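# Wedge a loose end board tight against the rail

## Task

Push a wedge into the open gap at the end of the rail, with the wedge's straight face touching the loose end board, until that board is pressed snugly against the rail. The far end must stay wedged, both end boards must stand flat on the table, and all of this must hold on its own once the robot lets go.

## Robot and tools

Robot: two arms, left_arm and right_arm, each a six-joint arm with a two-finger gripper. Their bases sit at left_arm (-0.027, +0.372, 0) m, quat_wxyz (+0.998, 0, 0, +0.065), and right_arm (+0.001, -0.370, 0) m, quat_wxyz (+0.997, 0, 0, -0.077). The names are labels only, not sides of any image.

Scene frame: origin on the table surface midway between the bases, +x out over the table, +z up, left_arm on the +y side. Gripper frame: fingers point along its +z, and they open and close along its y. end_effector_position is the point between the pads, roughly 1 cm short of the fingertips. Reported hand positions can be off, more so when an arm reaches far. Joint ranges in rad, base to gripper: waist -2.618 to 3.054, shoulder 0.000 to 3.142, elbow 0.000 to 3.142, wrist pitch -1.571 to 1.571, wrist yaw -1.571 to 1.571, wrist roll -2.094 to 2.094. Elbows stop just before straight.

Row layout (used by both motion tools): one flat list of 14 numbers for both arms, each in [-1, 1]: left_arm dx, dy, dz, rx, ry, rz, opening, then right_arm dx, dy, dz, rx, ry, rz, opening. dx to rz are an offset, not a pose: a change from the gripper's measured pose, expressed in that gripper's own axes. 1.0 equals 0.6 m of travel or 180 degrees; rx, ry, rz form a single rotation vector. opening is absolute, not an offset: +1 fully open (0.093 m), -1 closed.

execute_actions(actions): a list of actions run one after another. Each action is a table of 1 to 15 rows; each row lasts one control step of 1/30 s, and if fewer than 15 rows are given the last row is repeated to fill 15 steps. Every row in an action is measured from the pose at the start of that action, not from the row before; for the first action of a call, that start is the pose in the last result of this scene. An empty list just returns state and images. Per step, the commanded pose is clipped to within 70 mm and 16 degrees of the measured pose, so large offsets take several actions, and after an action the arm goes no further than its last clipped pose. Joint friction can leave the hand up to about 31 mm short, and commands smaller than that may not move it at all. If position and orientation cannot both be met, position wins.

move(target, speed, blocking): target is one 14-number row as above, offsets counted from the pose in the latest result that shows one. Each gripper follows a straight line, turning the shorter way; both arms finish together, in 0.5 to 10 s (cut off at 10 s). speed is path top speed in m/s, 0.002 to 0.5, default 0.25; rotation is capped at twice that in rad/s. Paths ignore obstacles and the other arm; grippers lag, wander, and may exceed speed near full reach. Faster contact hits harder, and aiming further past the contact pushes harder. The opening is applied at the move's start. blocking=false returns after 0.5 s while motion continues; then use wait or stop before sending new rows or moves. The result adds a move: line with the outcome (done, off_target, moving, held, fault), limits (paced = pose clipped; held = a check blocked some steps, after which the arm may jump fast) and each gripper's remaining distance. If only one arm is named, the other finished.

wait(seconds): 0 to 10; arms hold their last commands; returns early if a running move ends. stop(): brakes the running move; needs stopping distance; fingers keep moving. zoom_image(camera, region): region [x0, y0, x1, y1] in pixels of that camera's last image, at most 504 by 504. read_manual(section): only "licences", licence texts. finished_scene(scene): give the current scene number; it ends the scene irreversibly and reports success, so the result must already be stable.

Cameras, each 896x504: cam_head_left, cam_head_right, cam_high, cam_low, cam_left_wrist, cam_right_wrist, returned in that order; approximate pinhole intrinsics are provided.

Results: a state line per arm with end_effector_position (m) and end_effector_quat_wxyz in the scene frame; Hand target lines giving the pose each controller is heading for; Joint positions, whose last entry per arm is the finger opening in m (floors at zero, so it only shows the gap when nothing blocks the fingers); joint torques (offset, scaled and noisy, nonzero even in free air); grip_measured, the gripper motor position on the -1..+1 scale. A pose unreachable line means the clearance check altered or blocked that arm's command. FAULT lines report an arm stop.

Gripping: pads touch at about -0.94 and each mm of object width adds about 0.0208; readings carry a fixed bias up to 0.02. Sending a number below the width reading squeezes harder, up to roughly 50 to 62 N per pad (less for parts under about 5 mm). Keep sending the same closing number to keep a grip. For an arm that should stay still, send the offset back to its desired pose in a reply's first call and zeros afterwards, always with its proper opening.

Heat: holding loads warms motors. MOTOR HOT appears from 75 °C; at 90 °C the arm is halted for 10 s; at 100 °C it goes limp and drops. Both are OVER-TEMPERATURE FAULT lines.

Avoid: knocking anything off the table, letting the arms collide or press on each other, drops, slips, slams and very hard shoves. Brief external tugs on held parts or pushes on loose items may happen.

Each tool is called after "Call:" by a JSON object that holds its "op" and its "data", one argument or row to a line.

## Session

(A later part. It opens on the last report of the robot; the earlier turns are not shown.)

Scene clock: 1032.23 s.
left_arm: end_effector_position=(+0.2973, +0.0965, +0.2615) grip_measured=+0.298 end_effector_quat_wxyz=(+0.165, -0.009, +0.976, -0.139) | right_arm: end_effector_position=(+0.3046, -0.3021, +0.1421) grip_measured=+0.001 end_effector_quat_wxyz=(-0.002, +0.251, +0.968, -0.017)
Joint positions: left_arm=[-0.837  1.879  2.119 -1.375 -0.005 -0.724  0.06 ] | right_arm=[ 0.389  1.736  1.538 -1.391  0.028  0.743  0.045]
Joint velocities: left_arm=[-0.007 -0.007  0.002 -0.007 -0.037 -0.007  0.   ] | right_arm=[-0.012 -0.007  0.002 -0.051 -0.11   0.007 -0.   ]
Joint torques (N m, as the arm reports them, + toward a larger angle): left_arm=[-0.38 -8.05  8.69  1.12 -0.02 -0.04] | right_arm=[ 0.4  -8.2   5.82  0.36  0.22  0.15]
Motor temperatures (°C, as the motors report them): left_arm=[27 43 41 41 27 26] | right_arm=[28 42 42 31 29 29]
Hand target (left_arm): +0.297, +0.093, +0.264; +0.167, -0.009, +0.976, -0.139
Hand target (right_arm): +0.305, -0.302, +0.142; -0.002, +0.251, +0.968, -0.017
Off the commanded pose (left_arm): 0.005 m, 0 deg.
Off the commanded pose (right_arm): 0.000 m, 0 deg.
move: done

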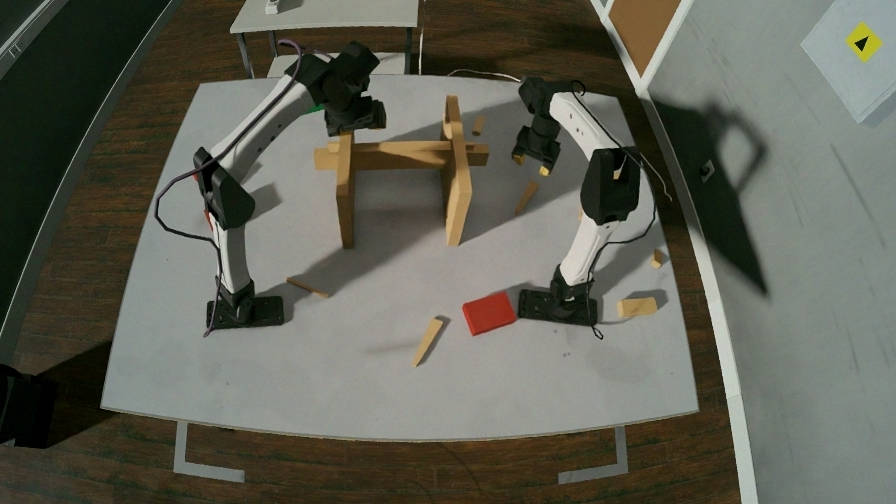

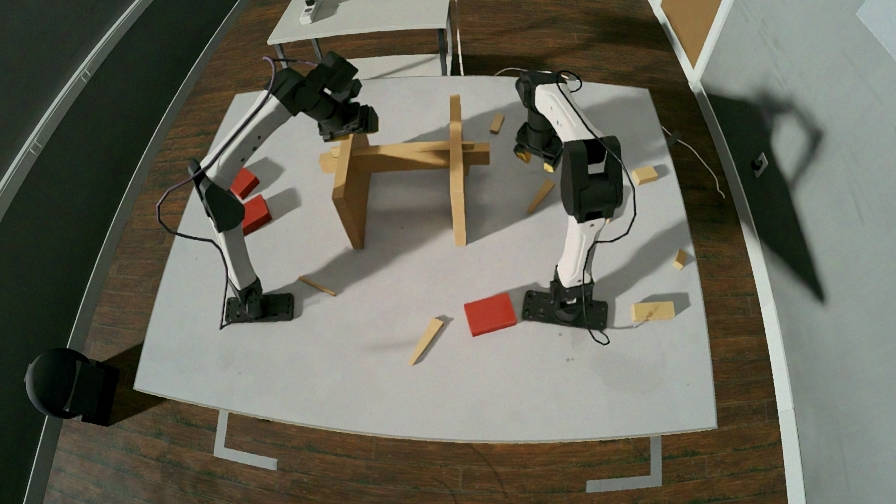

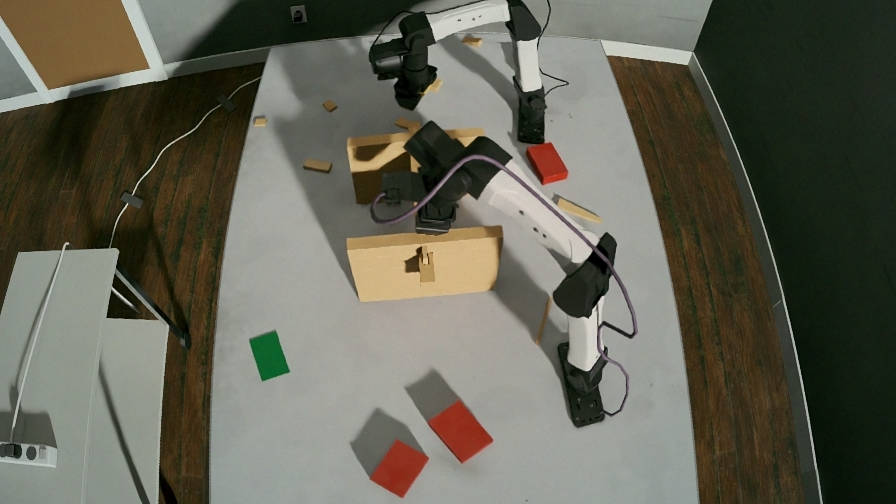

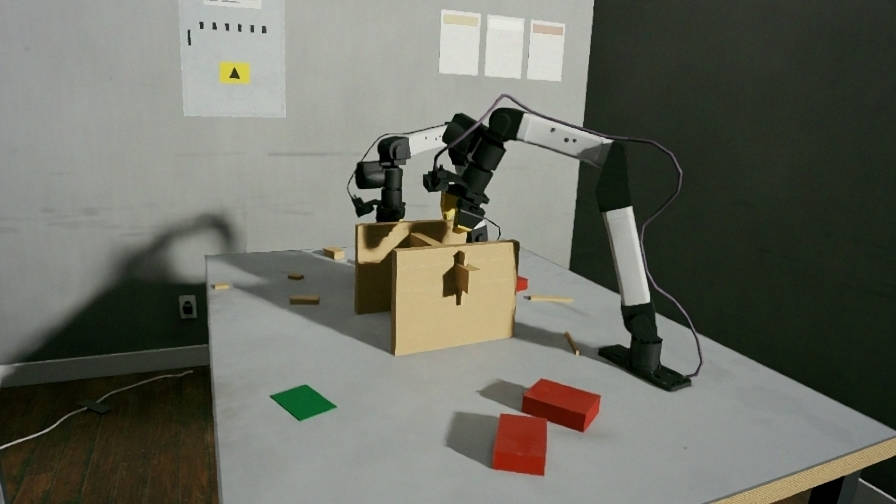

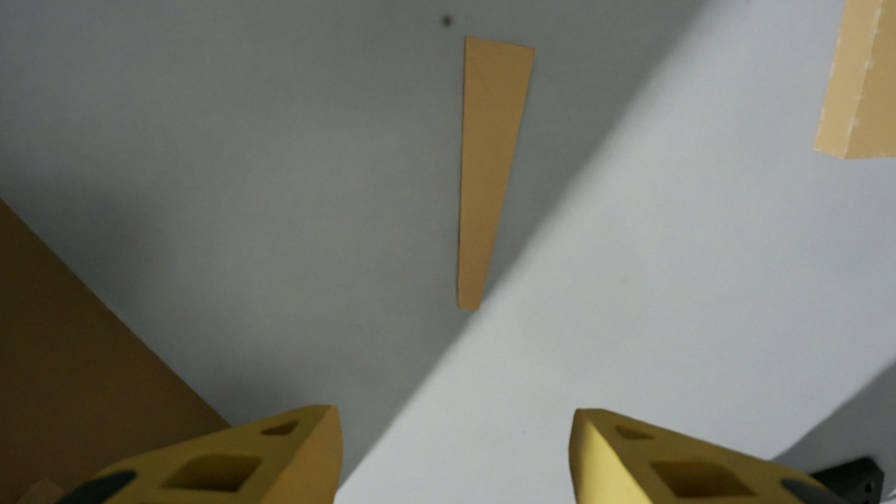

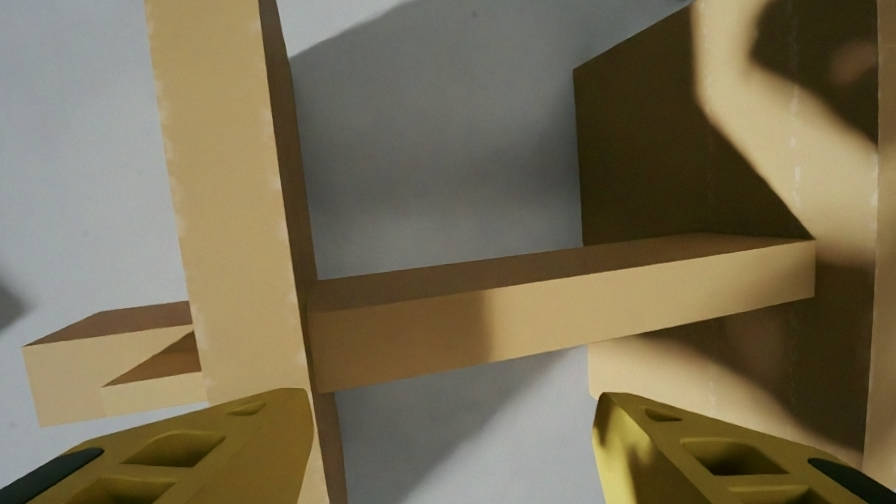

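Call:
{"op": "move", "data": {
  "target": [-0.0068, 0.0652, -0.0256, 0, 0, 0, 0.3, 0.0283, 0.0937, 0.0136, 0, 0, 0.32, -1.0],
  "speed": 0.15
}}

Scene clock: 1107.77 s.
left_arm: end_effector_position=(+0.2954, +0.1341, +0.2594) grip_measured=+0.298 end_effector_quat_wxyz=(+0.154, -0.008, +0.979, -0.132) | right_arm: end_effector_position=(+0.3095, -0.2529, +0.1293) grip_measured=-0.998 end_effector_quat_wxyz=(+0.002, +0.687, +0.726, -0.028)
Joint positions: left_arm=[-0.753  1.794  2.01  -1.379  0.031 -0.645  0.06 ] | right_arm=[ 0.531  1.836  1.608 -1.391  0.028  1.893  0.   ]
Joint velocities: left_arm=[ 0.012 -0.007 -0.007  0.022  0.007 -0.022  0.001] | right_arm=[-0.007 -0.012 -0.002 -0.066 -0.007  0.037  0.   ]
Joint torques (N m, as the arm reports them, + toward a larger angle): left_arm=[ 1.01 -9.92  5.76  1.36  0.04  0.2 ] | right_arm=[ 1.5  -8.09  7.72  0.31  0.23  0.2 ]
Motor temperatures (°C, as the motors report them): left_arm=[27 48 47 40 27 26] | right_arm=[28 42 43 31 29 29]
Hand target (left_arm): +0.297, +0.138, +0.266; +0.164, -0.010, +0.976, -0.140
Hand target (right_arm): +0.316, -0.246, +0.132; +0.007, +0.686, +0.728, -0.017
Off the commanded pose (left_arm): 0.008 m, 2 deg.
Off the commanded pose (right_arm): 0.011 m, 1 deg.
move: off_target (right_arm)

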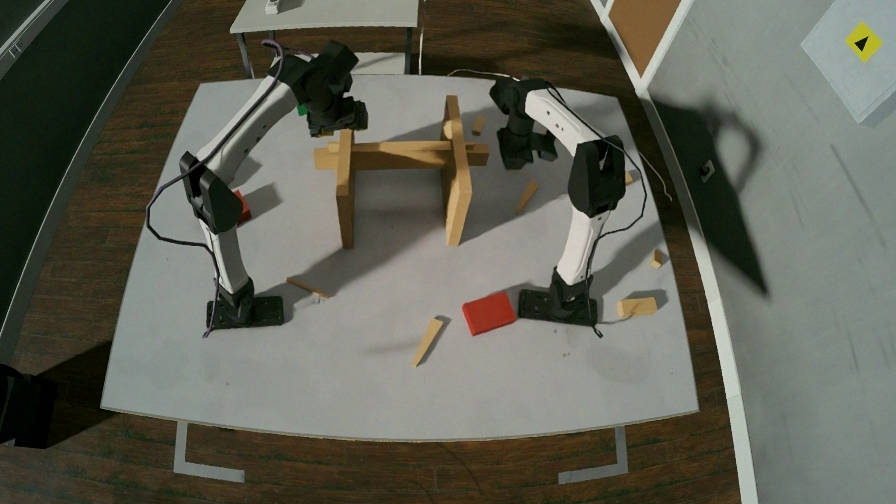

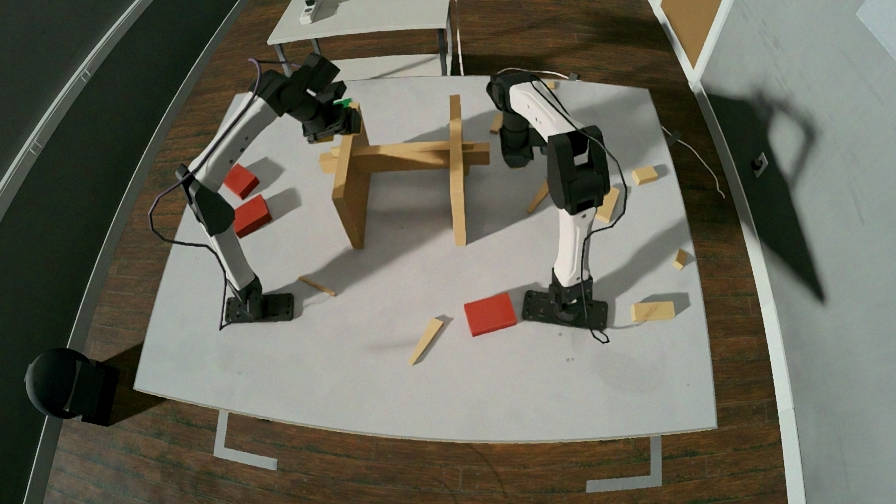

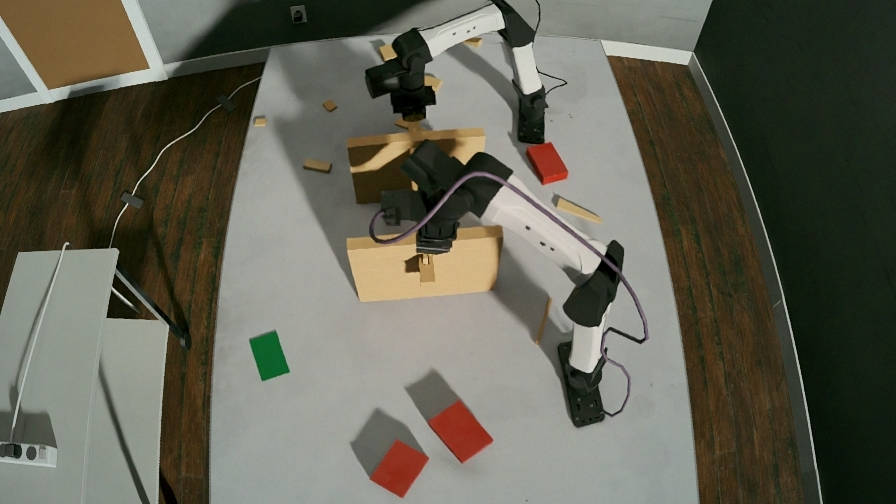

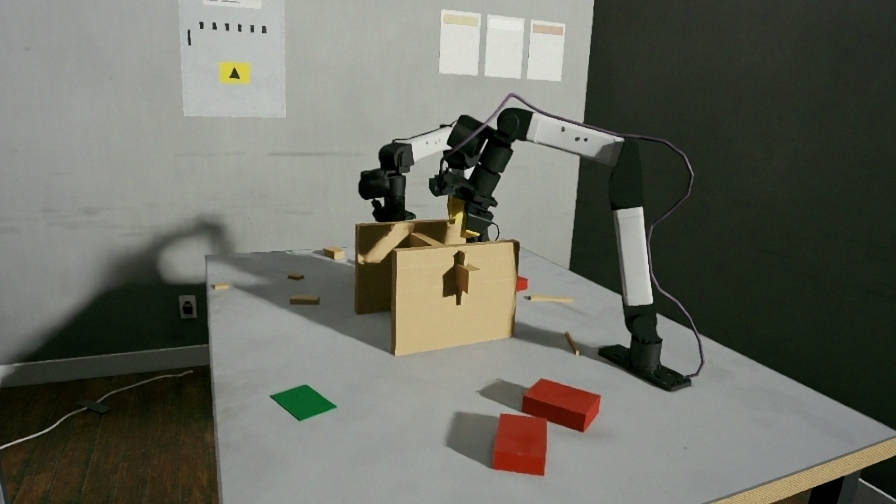

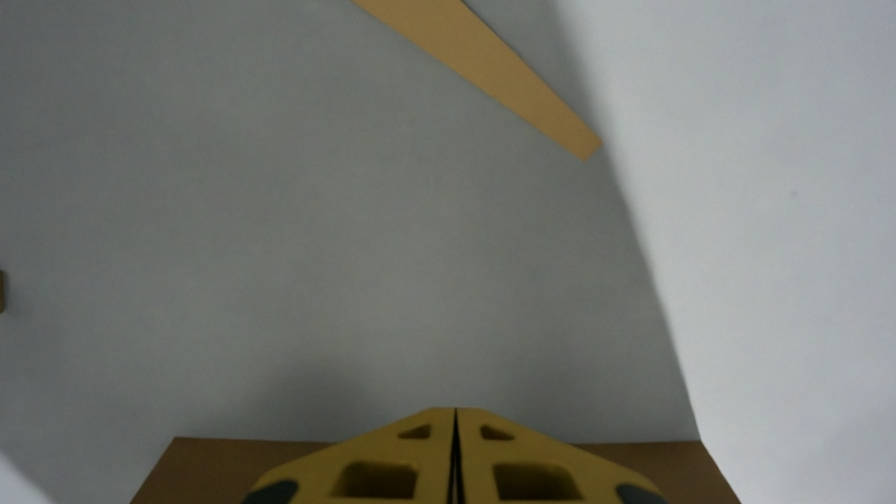

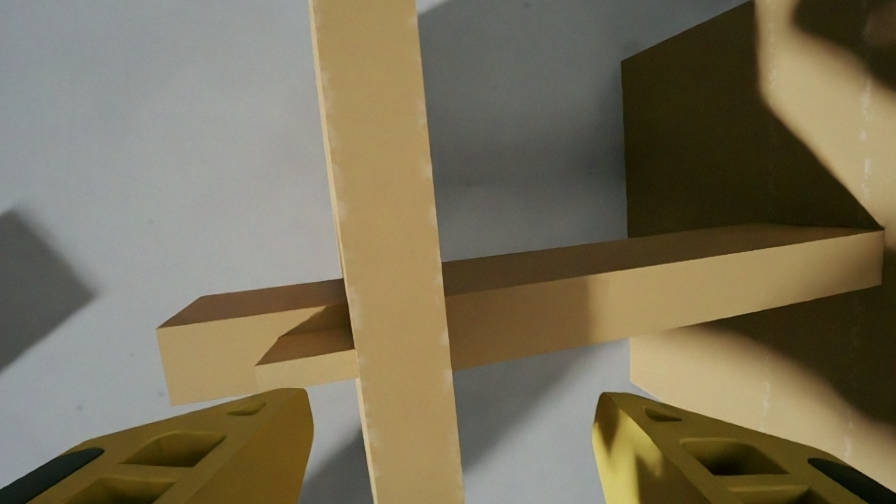

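Call:
{"op": "execute_actions", "data": {
  "actions": []
}}

Scene clock: 1118.70 s.
left_arm: end_effector_position=(+0.2954, +0.1341, +0.2594) grip_measured=+0.298 end_effector_quat_wxyz=(+0.154, -0.008, +0.979, -0.132) | right_arm: end_effector_position=(+0.3095, -0.2529, +0.1293) grip_measured=-0.998 end_effector_quat_wxyz=(+0.002, +0.688, +0.725, -0.028)
Joint positions: left_arm=[-0.753  1.794  2.01  -1.379  0.031 -0.645  0.06 ] | right_arm=[ 0.531  1.836  1.608 -1.391  0.028  1.896  0.   ]
Joint velocities: left_arm=[ 0.022 -0.007 -0.017 -0.125 -0.007 -0.066 -0.001] | right_arm=[ 0.002 -0.007 -0.002  0.037  0.037  0.022  0.   ]
Joint torques (N m, as the arm reports them, + toward a larger angle): left_arm=[ 1.05 -9.9   5.77  1.33  0.04  0.19] | right_arm=[ 1.53 -8.09  7.69  0.31  0.22  0.22]
Motor temperatures (°C, as the motors report them): left_arm=[27 50 46 40 27 26] | right_arm=[28 42 44 31 29 29]
Hand target (left_arm): +0.297, +0.138, +0.266; +0.164, -0.009, +0.976, -0.140
Hand target (right_arm): +0.316, -0.246, +0.132; +0.007, +0.686, +0.727, -0.017
Off the commanded pose (left_arm): 0.008 m, 2 deg.
Off the commanded pose (right_arm): 0.011 m, 2 deg.

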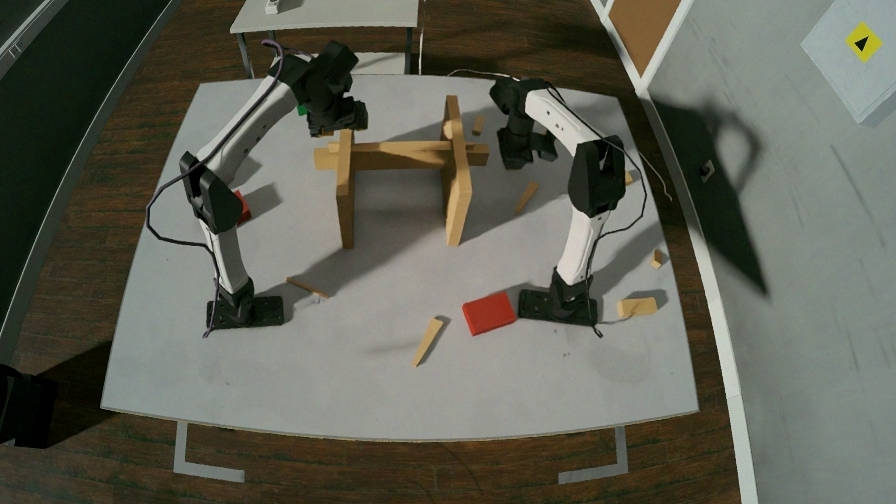

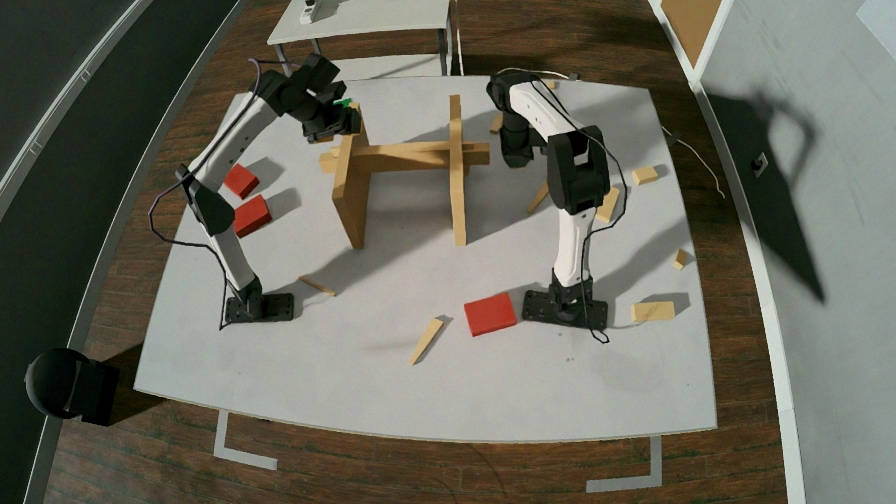

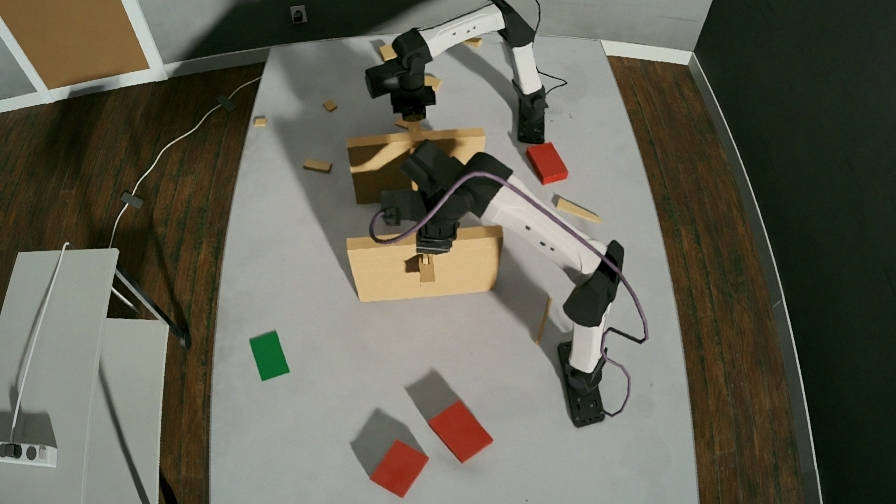

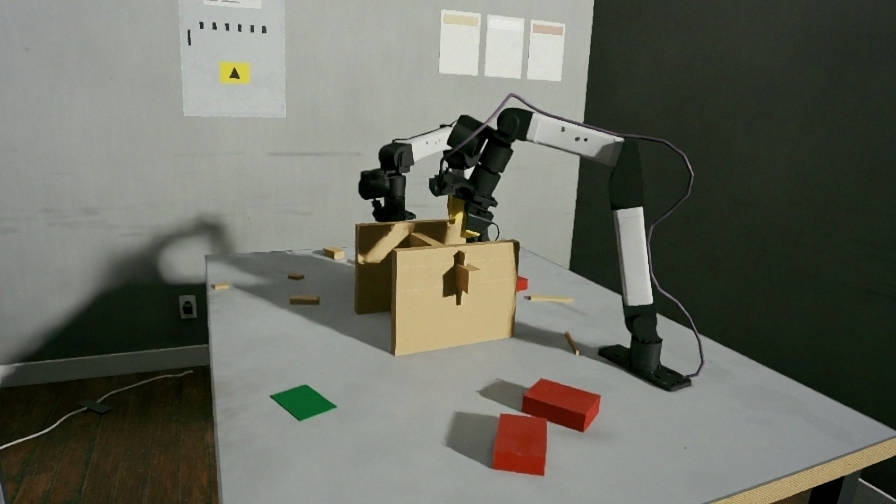

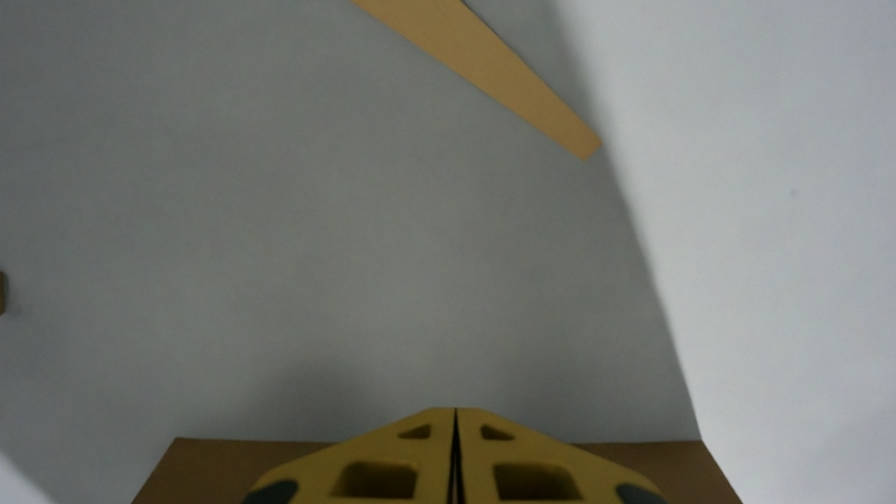

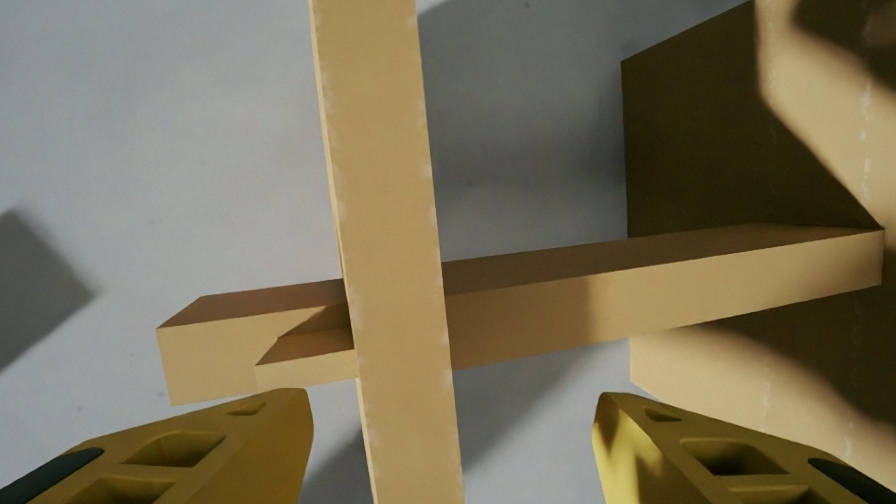

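Call:
{"op": "move", "data": {
  "target": [0.0148, 0.0194, 0.0666, -0.010, 0.0133, 0, 0.3, 0.0533, 0.0217, -0.005, 0, 0, 0, -1],
  "speed": 0.03
}}

Scene clock: 1164.77 s.
left_arm: end_effector_position=(+0.2944, +0.1352, +0.2296) grip_measured=+0.298 end_effector_quat_wxyz=(+0.137, -0.008, +0.983, -0.119) | right_arm: end_effector_position=(+0.3194, -0.2269, +0.1280) grip_measured=-0.998 end_effector_quat_wxyz=(+0.003, +0.690, +0.723, -0.030)
Joint positions: left_arm=[-0.753  1.784  1.886 -1.309  0.029 -0.644  0.06 ] | right_arm=[ 0.59   1.917  1.71  -1.416  0.028  1.962  0.   ]
Joint velocities: left_arm=[-0.007 -0.012  0.012 -0.022  0.007 -0.037  0.   ] | right_arm=[ 0.002 -0.012 -0.007 -0.037 -0.022  0.022  0.   ]
Joint torques (N m, as the arm reports them, + toward a larger angle): left_arm=[ 0.8  -7.31  4.19  1.5   0.04  0.19] | right_arm=[ 1.79 -8.83  7.69  0.13  0.2   0.2 ]
Motor temperatures (°C, as the motors report them): left_arm=[27 54 44 40 27 26] | right_arm=[28 42 46 31 29 29]
Hand target (left_arm): +0.300, +0.135, +0.217; +0.133, -0.008, +0.984, -0.117
Hand target (right_arm): +0.320, -0.221, +0.131; +0.003, +0.688, +0.725, -0.028
Off the commanded pose (left_arm): 0.014 m, 0 deg.
Off the commanded pose (right_arm): 0.007 m, 0 deg.
move: off_target (left_arm)

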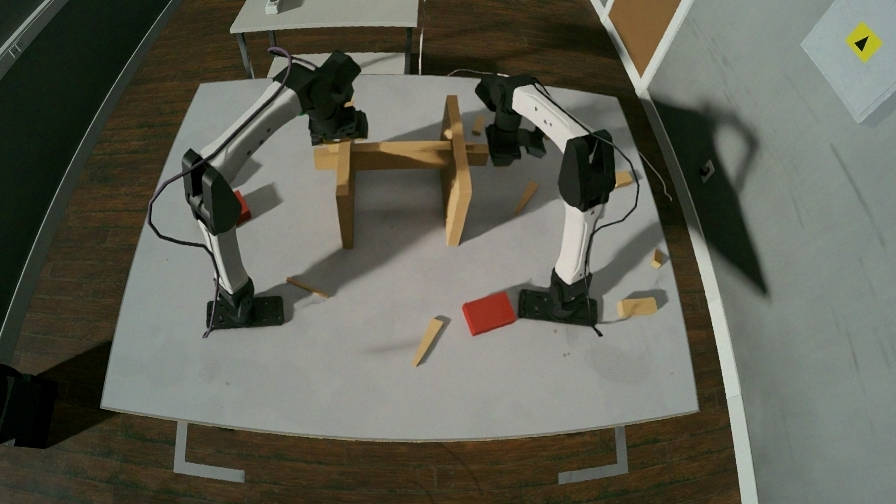

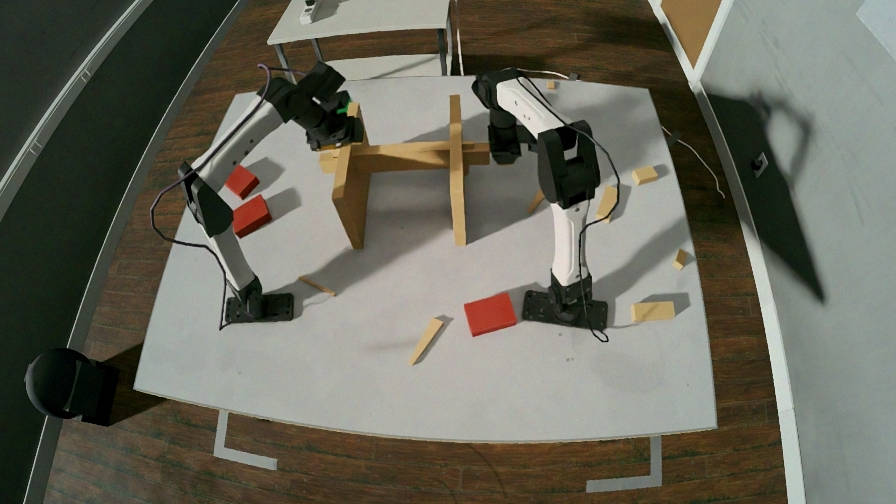

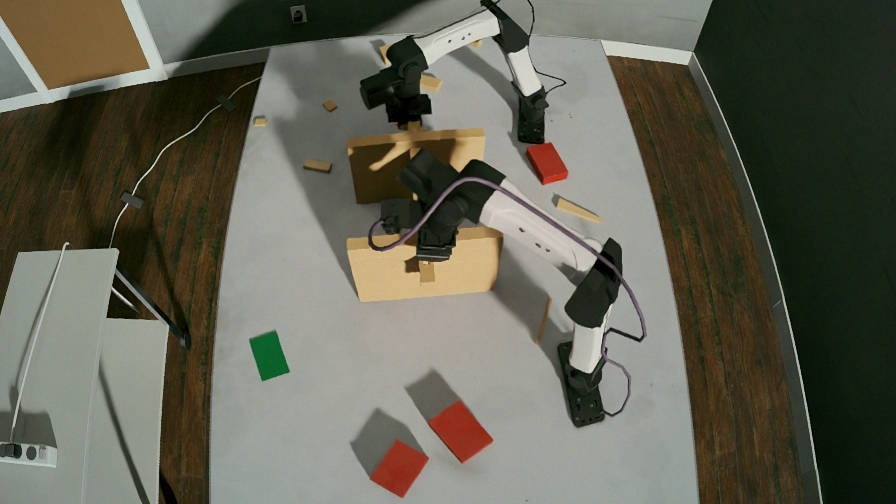

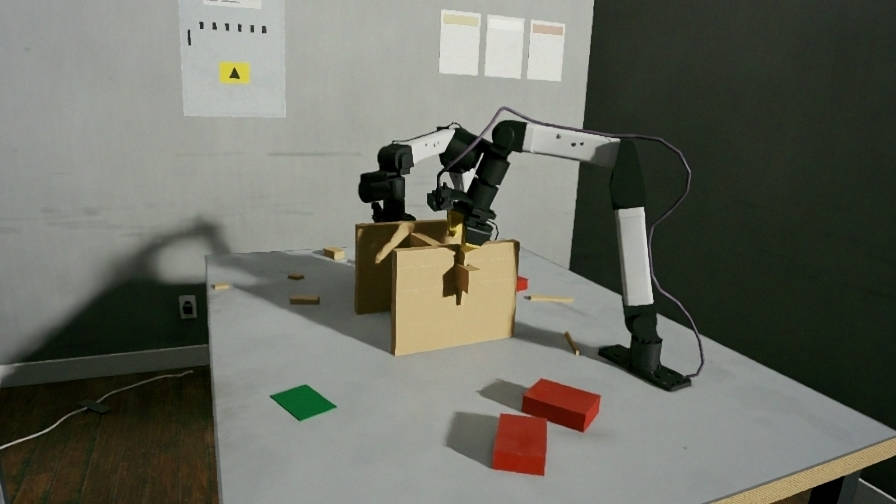

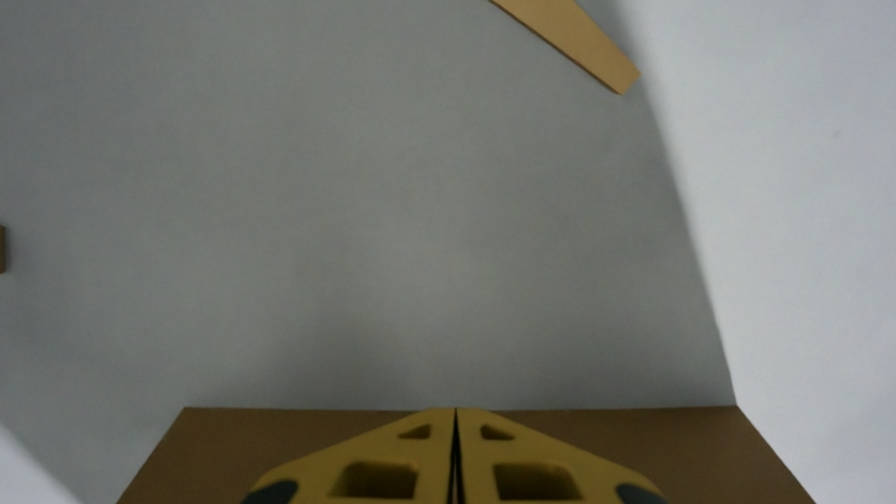

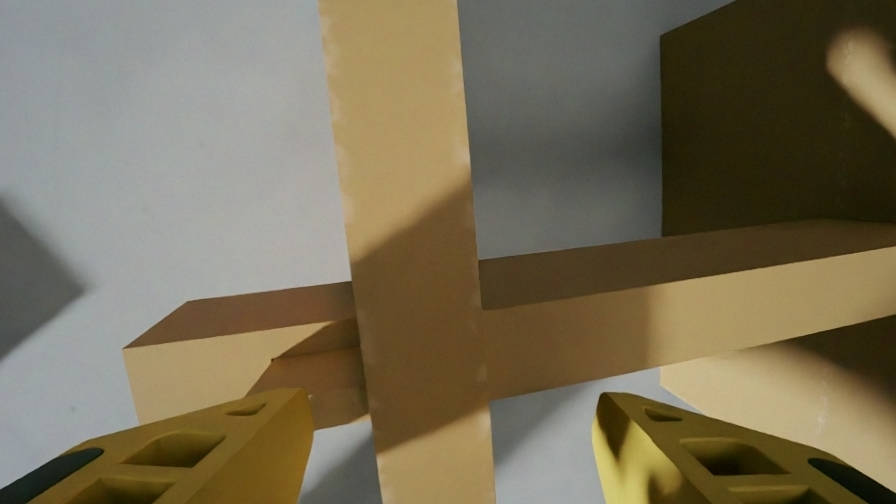

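Call:
{"op": "zoom_image", "data": {
  "camera": "cam_low",
  "region": [420, 190, 530, 310]
}}

Call:
{"op": "zoom_image", "data": {
  "camera": "cam_head_left",
  "region": [430, 80, 560, 190]
}}

Region (420, 190, 530, 310) of cam_low's 896x504 image, scaled by 4.200, with more detail than that image has; it fills the left 462 columns of this view, and the rest is white.

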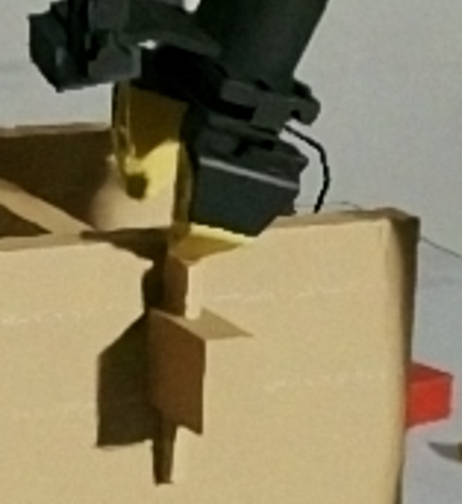

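Region (430, 80, 560, 190) of cam_head_left's 896x504 image, scaled by 3.877, with more detail than that image has; it fills the top 426 rows of this view, and the rest is white.

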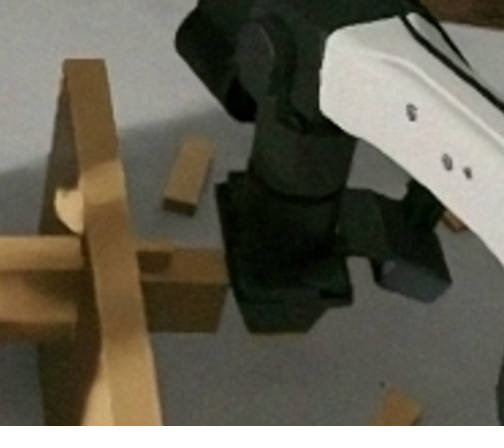

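Call:
{"op": "move", "data": {
  "target": [-0.0003, 0.0092, 0.0327, -0.0034, 0.0044, 0, 0.3, 0.0333, 0.001, -0.005, 0, 0, 0, -1],
  "speed": 0.01
}}

Scene clock: 1187.27 s.
left_arm: end_effector_position=(+0.2938, +0.1391, +0.2215) grip_measured=+0.298 end_effector_quat_wxyz=(+0.134, -0.007, +0.985, -0.106) | right_arm: end_effector_position=(+0.3169, -0.2250, +0.1291) grip_measured=-0.998 end_effector_quat_wxyz=(+0.014, +0.695, +0.717, -0.046)
Joint positions: left_arm=[-0.753  1.783  1.858 -1.303  0.012 -0.64   0.06 ] | right_arm=[ 0.612  1.935  1.736 -1.449  0.056  2.     0.   ]
Joint velocities: left_arm=[ 0.012 -0.002 -0.022 -0.022 -0.066  0.051  0.   ] | right_arm=[0.017 0.002 0.007 0.022 0.007 0.007 0.   ]
Joint torques (N m, as the arm reports them, + toward a larger angle): left_arm=[ 0.97 -7.25  4.4   1.55  0.15  0.21] | right_arm=[ 3.1  -8.65  7.76  0.27 -0.06  0.29]
Motor temperatures (°C, as the motors report them): left_arm=[27 51 42 40 27 26] | right_arm=[28 42 47 31 29 29]
Hand target (left_arm): +0.300, +0.136, +0.210; +0.130, -0.008, +0.985, -0.113
Hand target (right_arm): +0.319, -0.207, +0.130; +0.004, +0.690, +0.723, -0.030
Off the commanded pose (left_arm): 0.013 m, 1 deg.
Off the commanded pose (right_arm): 0.018 m, 2 deg.
move: off_target (left_arm, right_arm)

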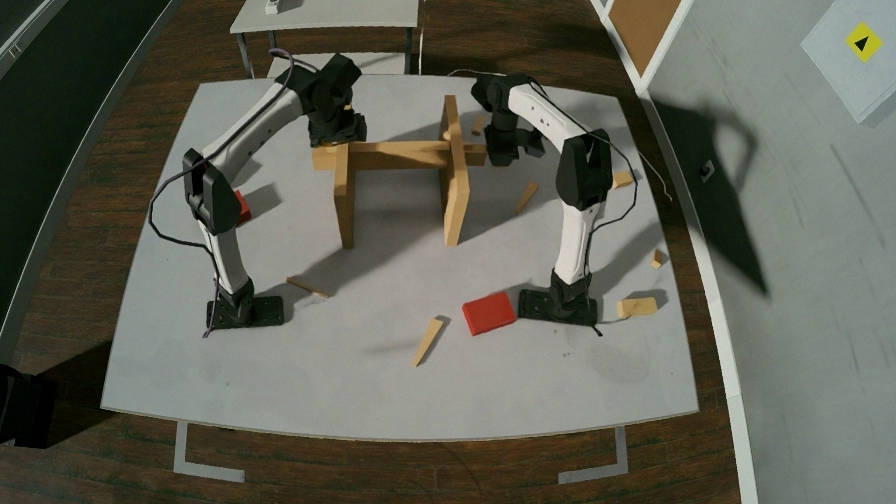

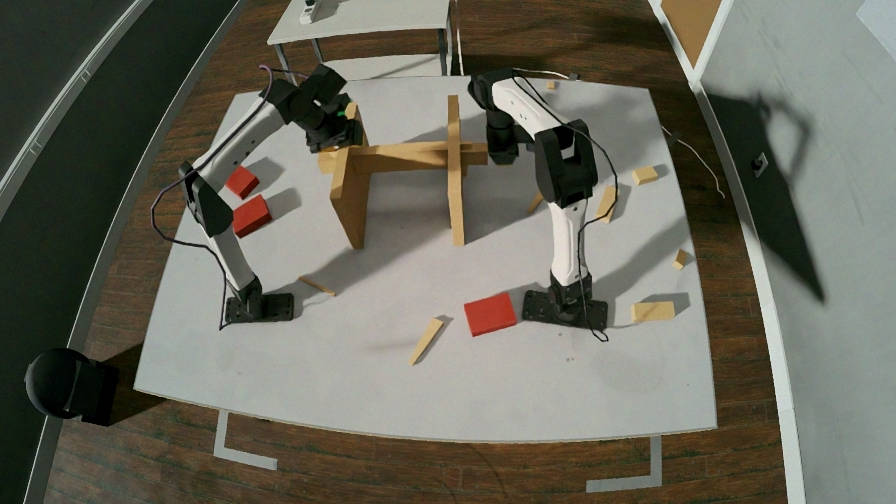

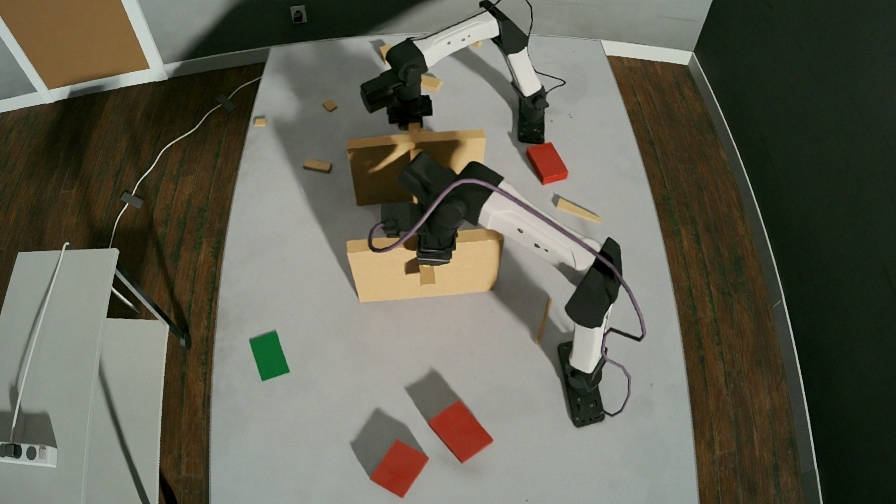

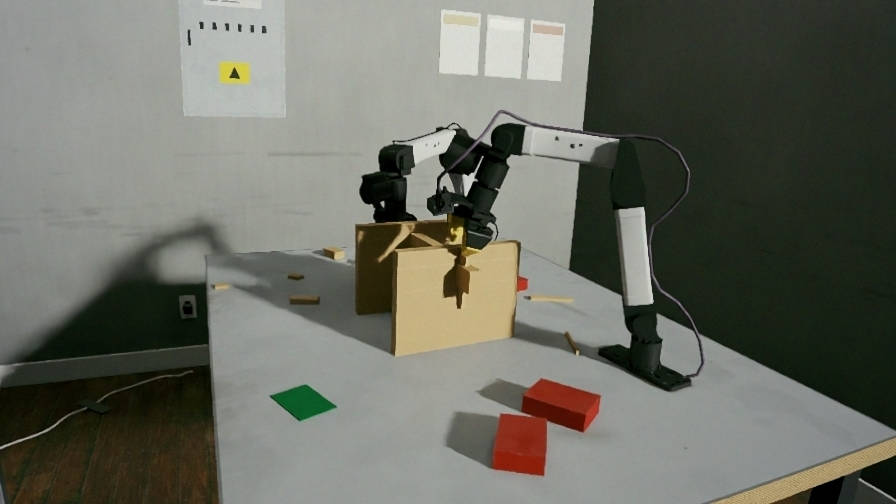

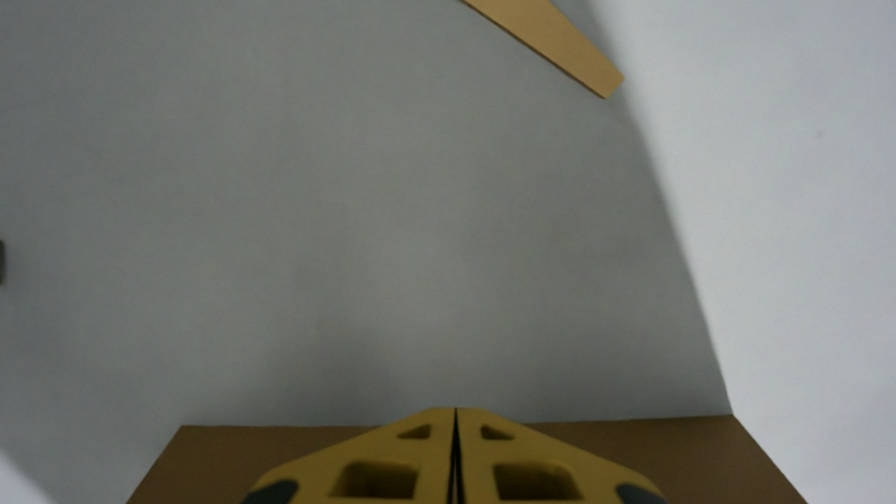

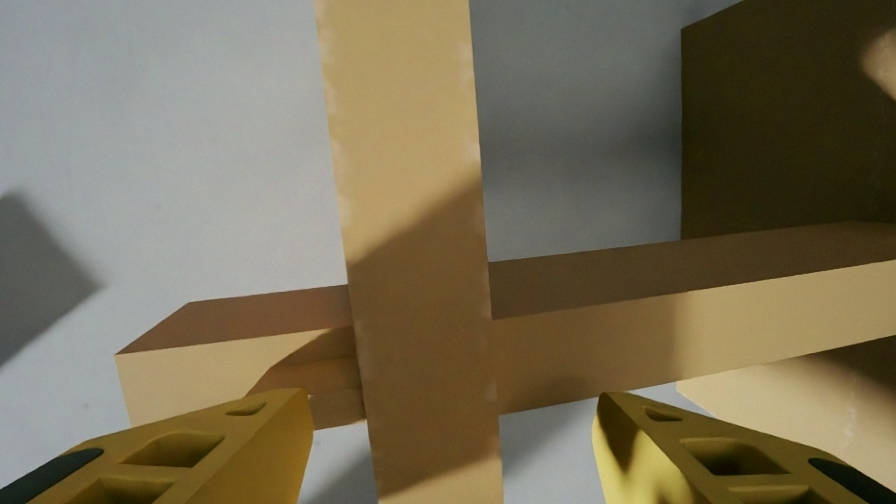

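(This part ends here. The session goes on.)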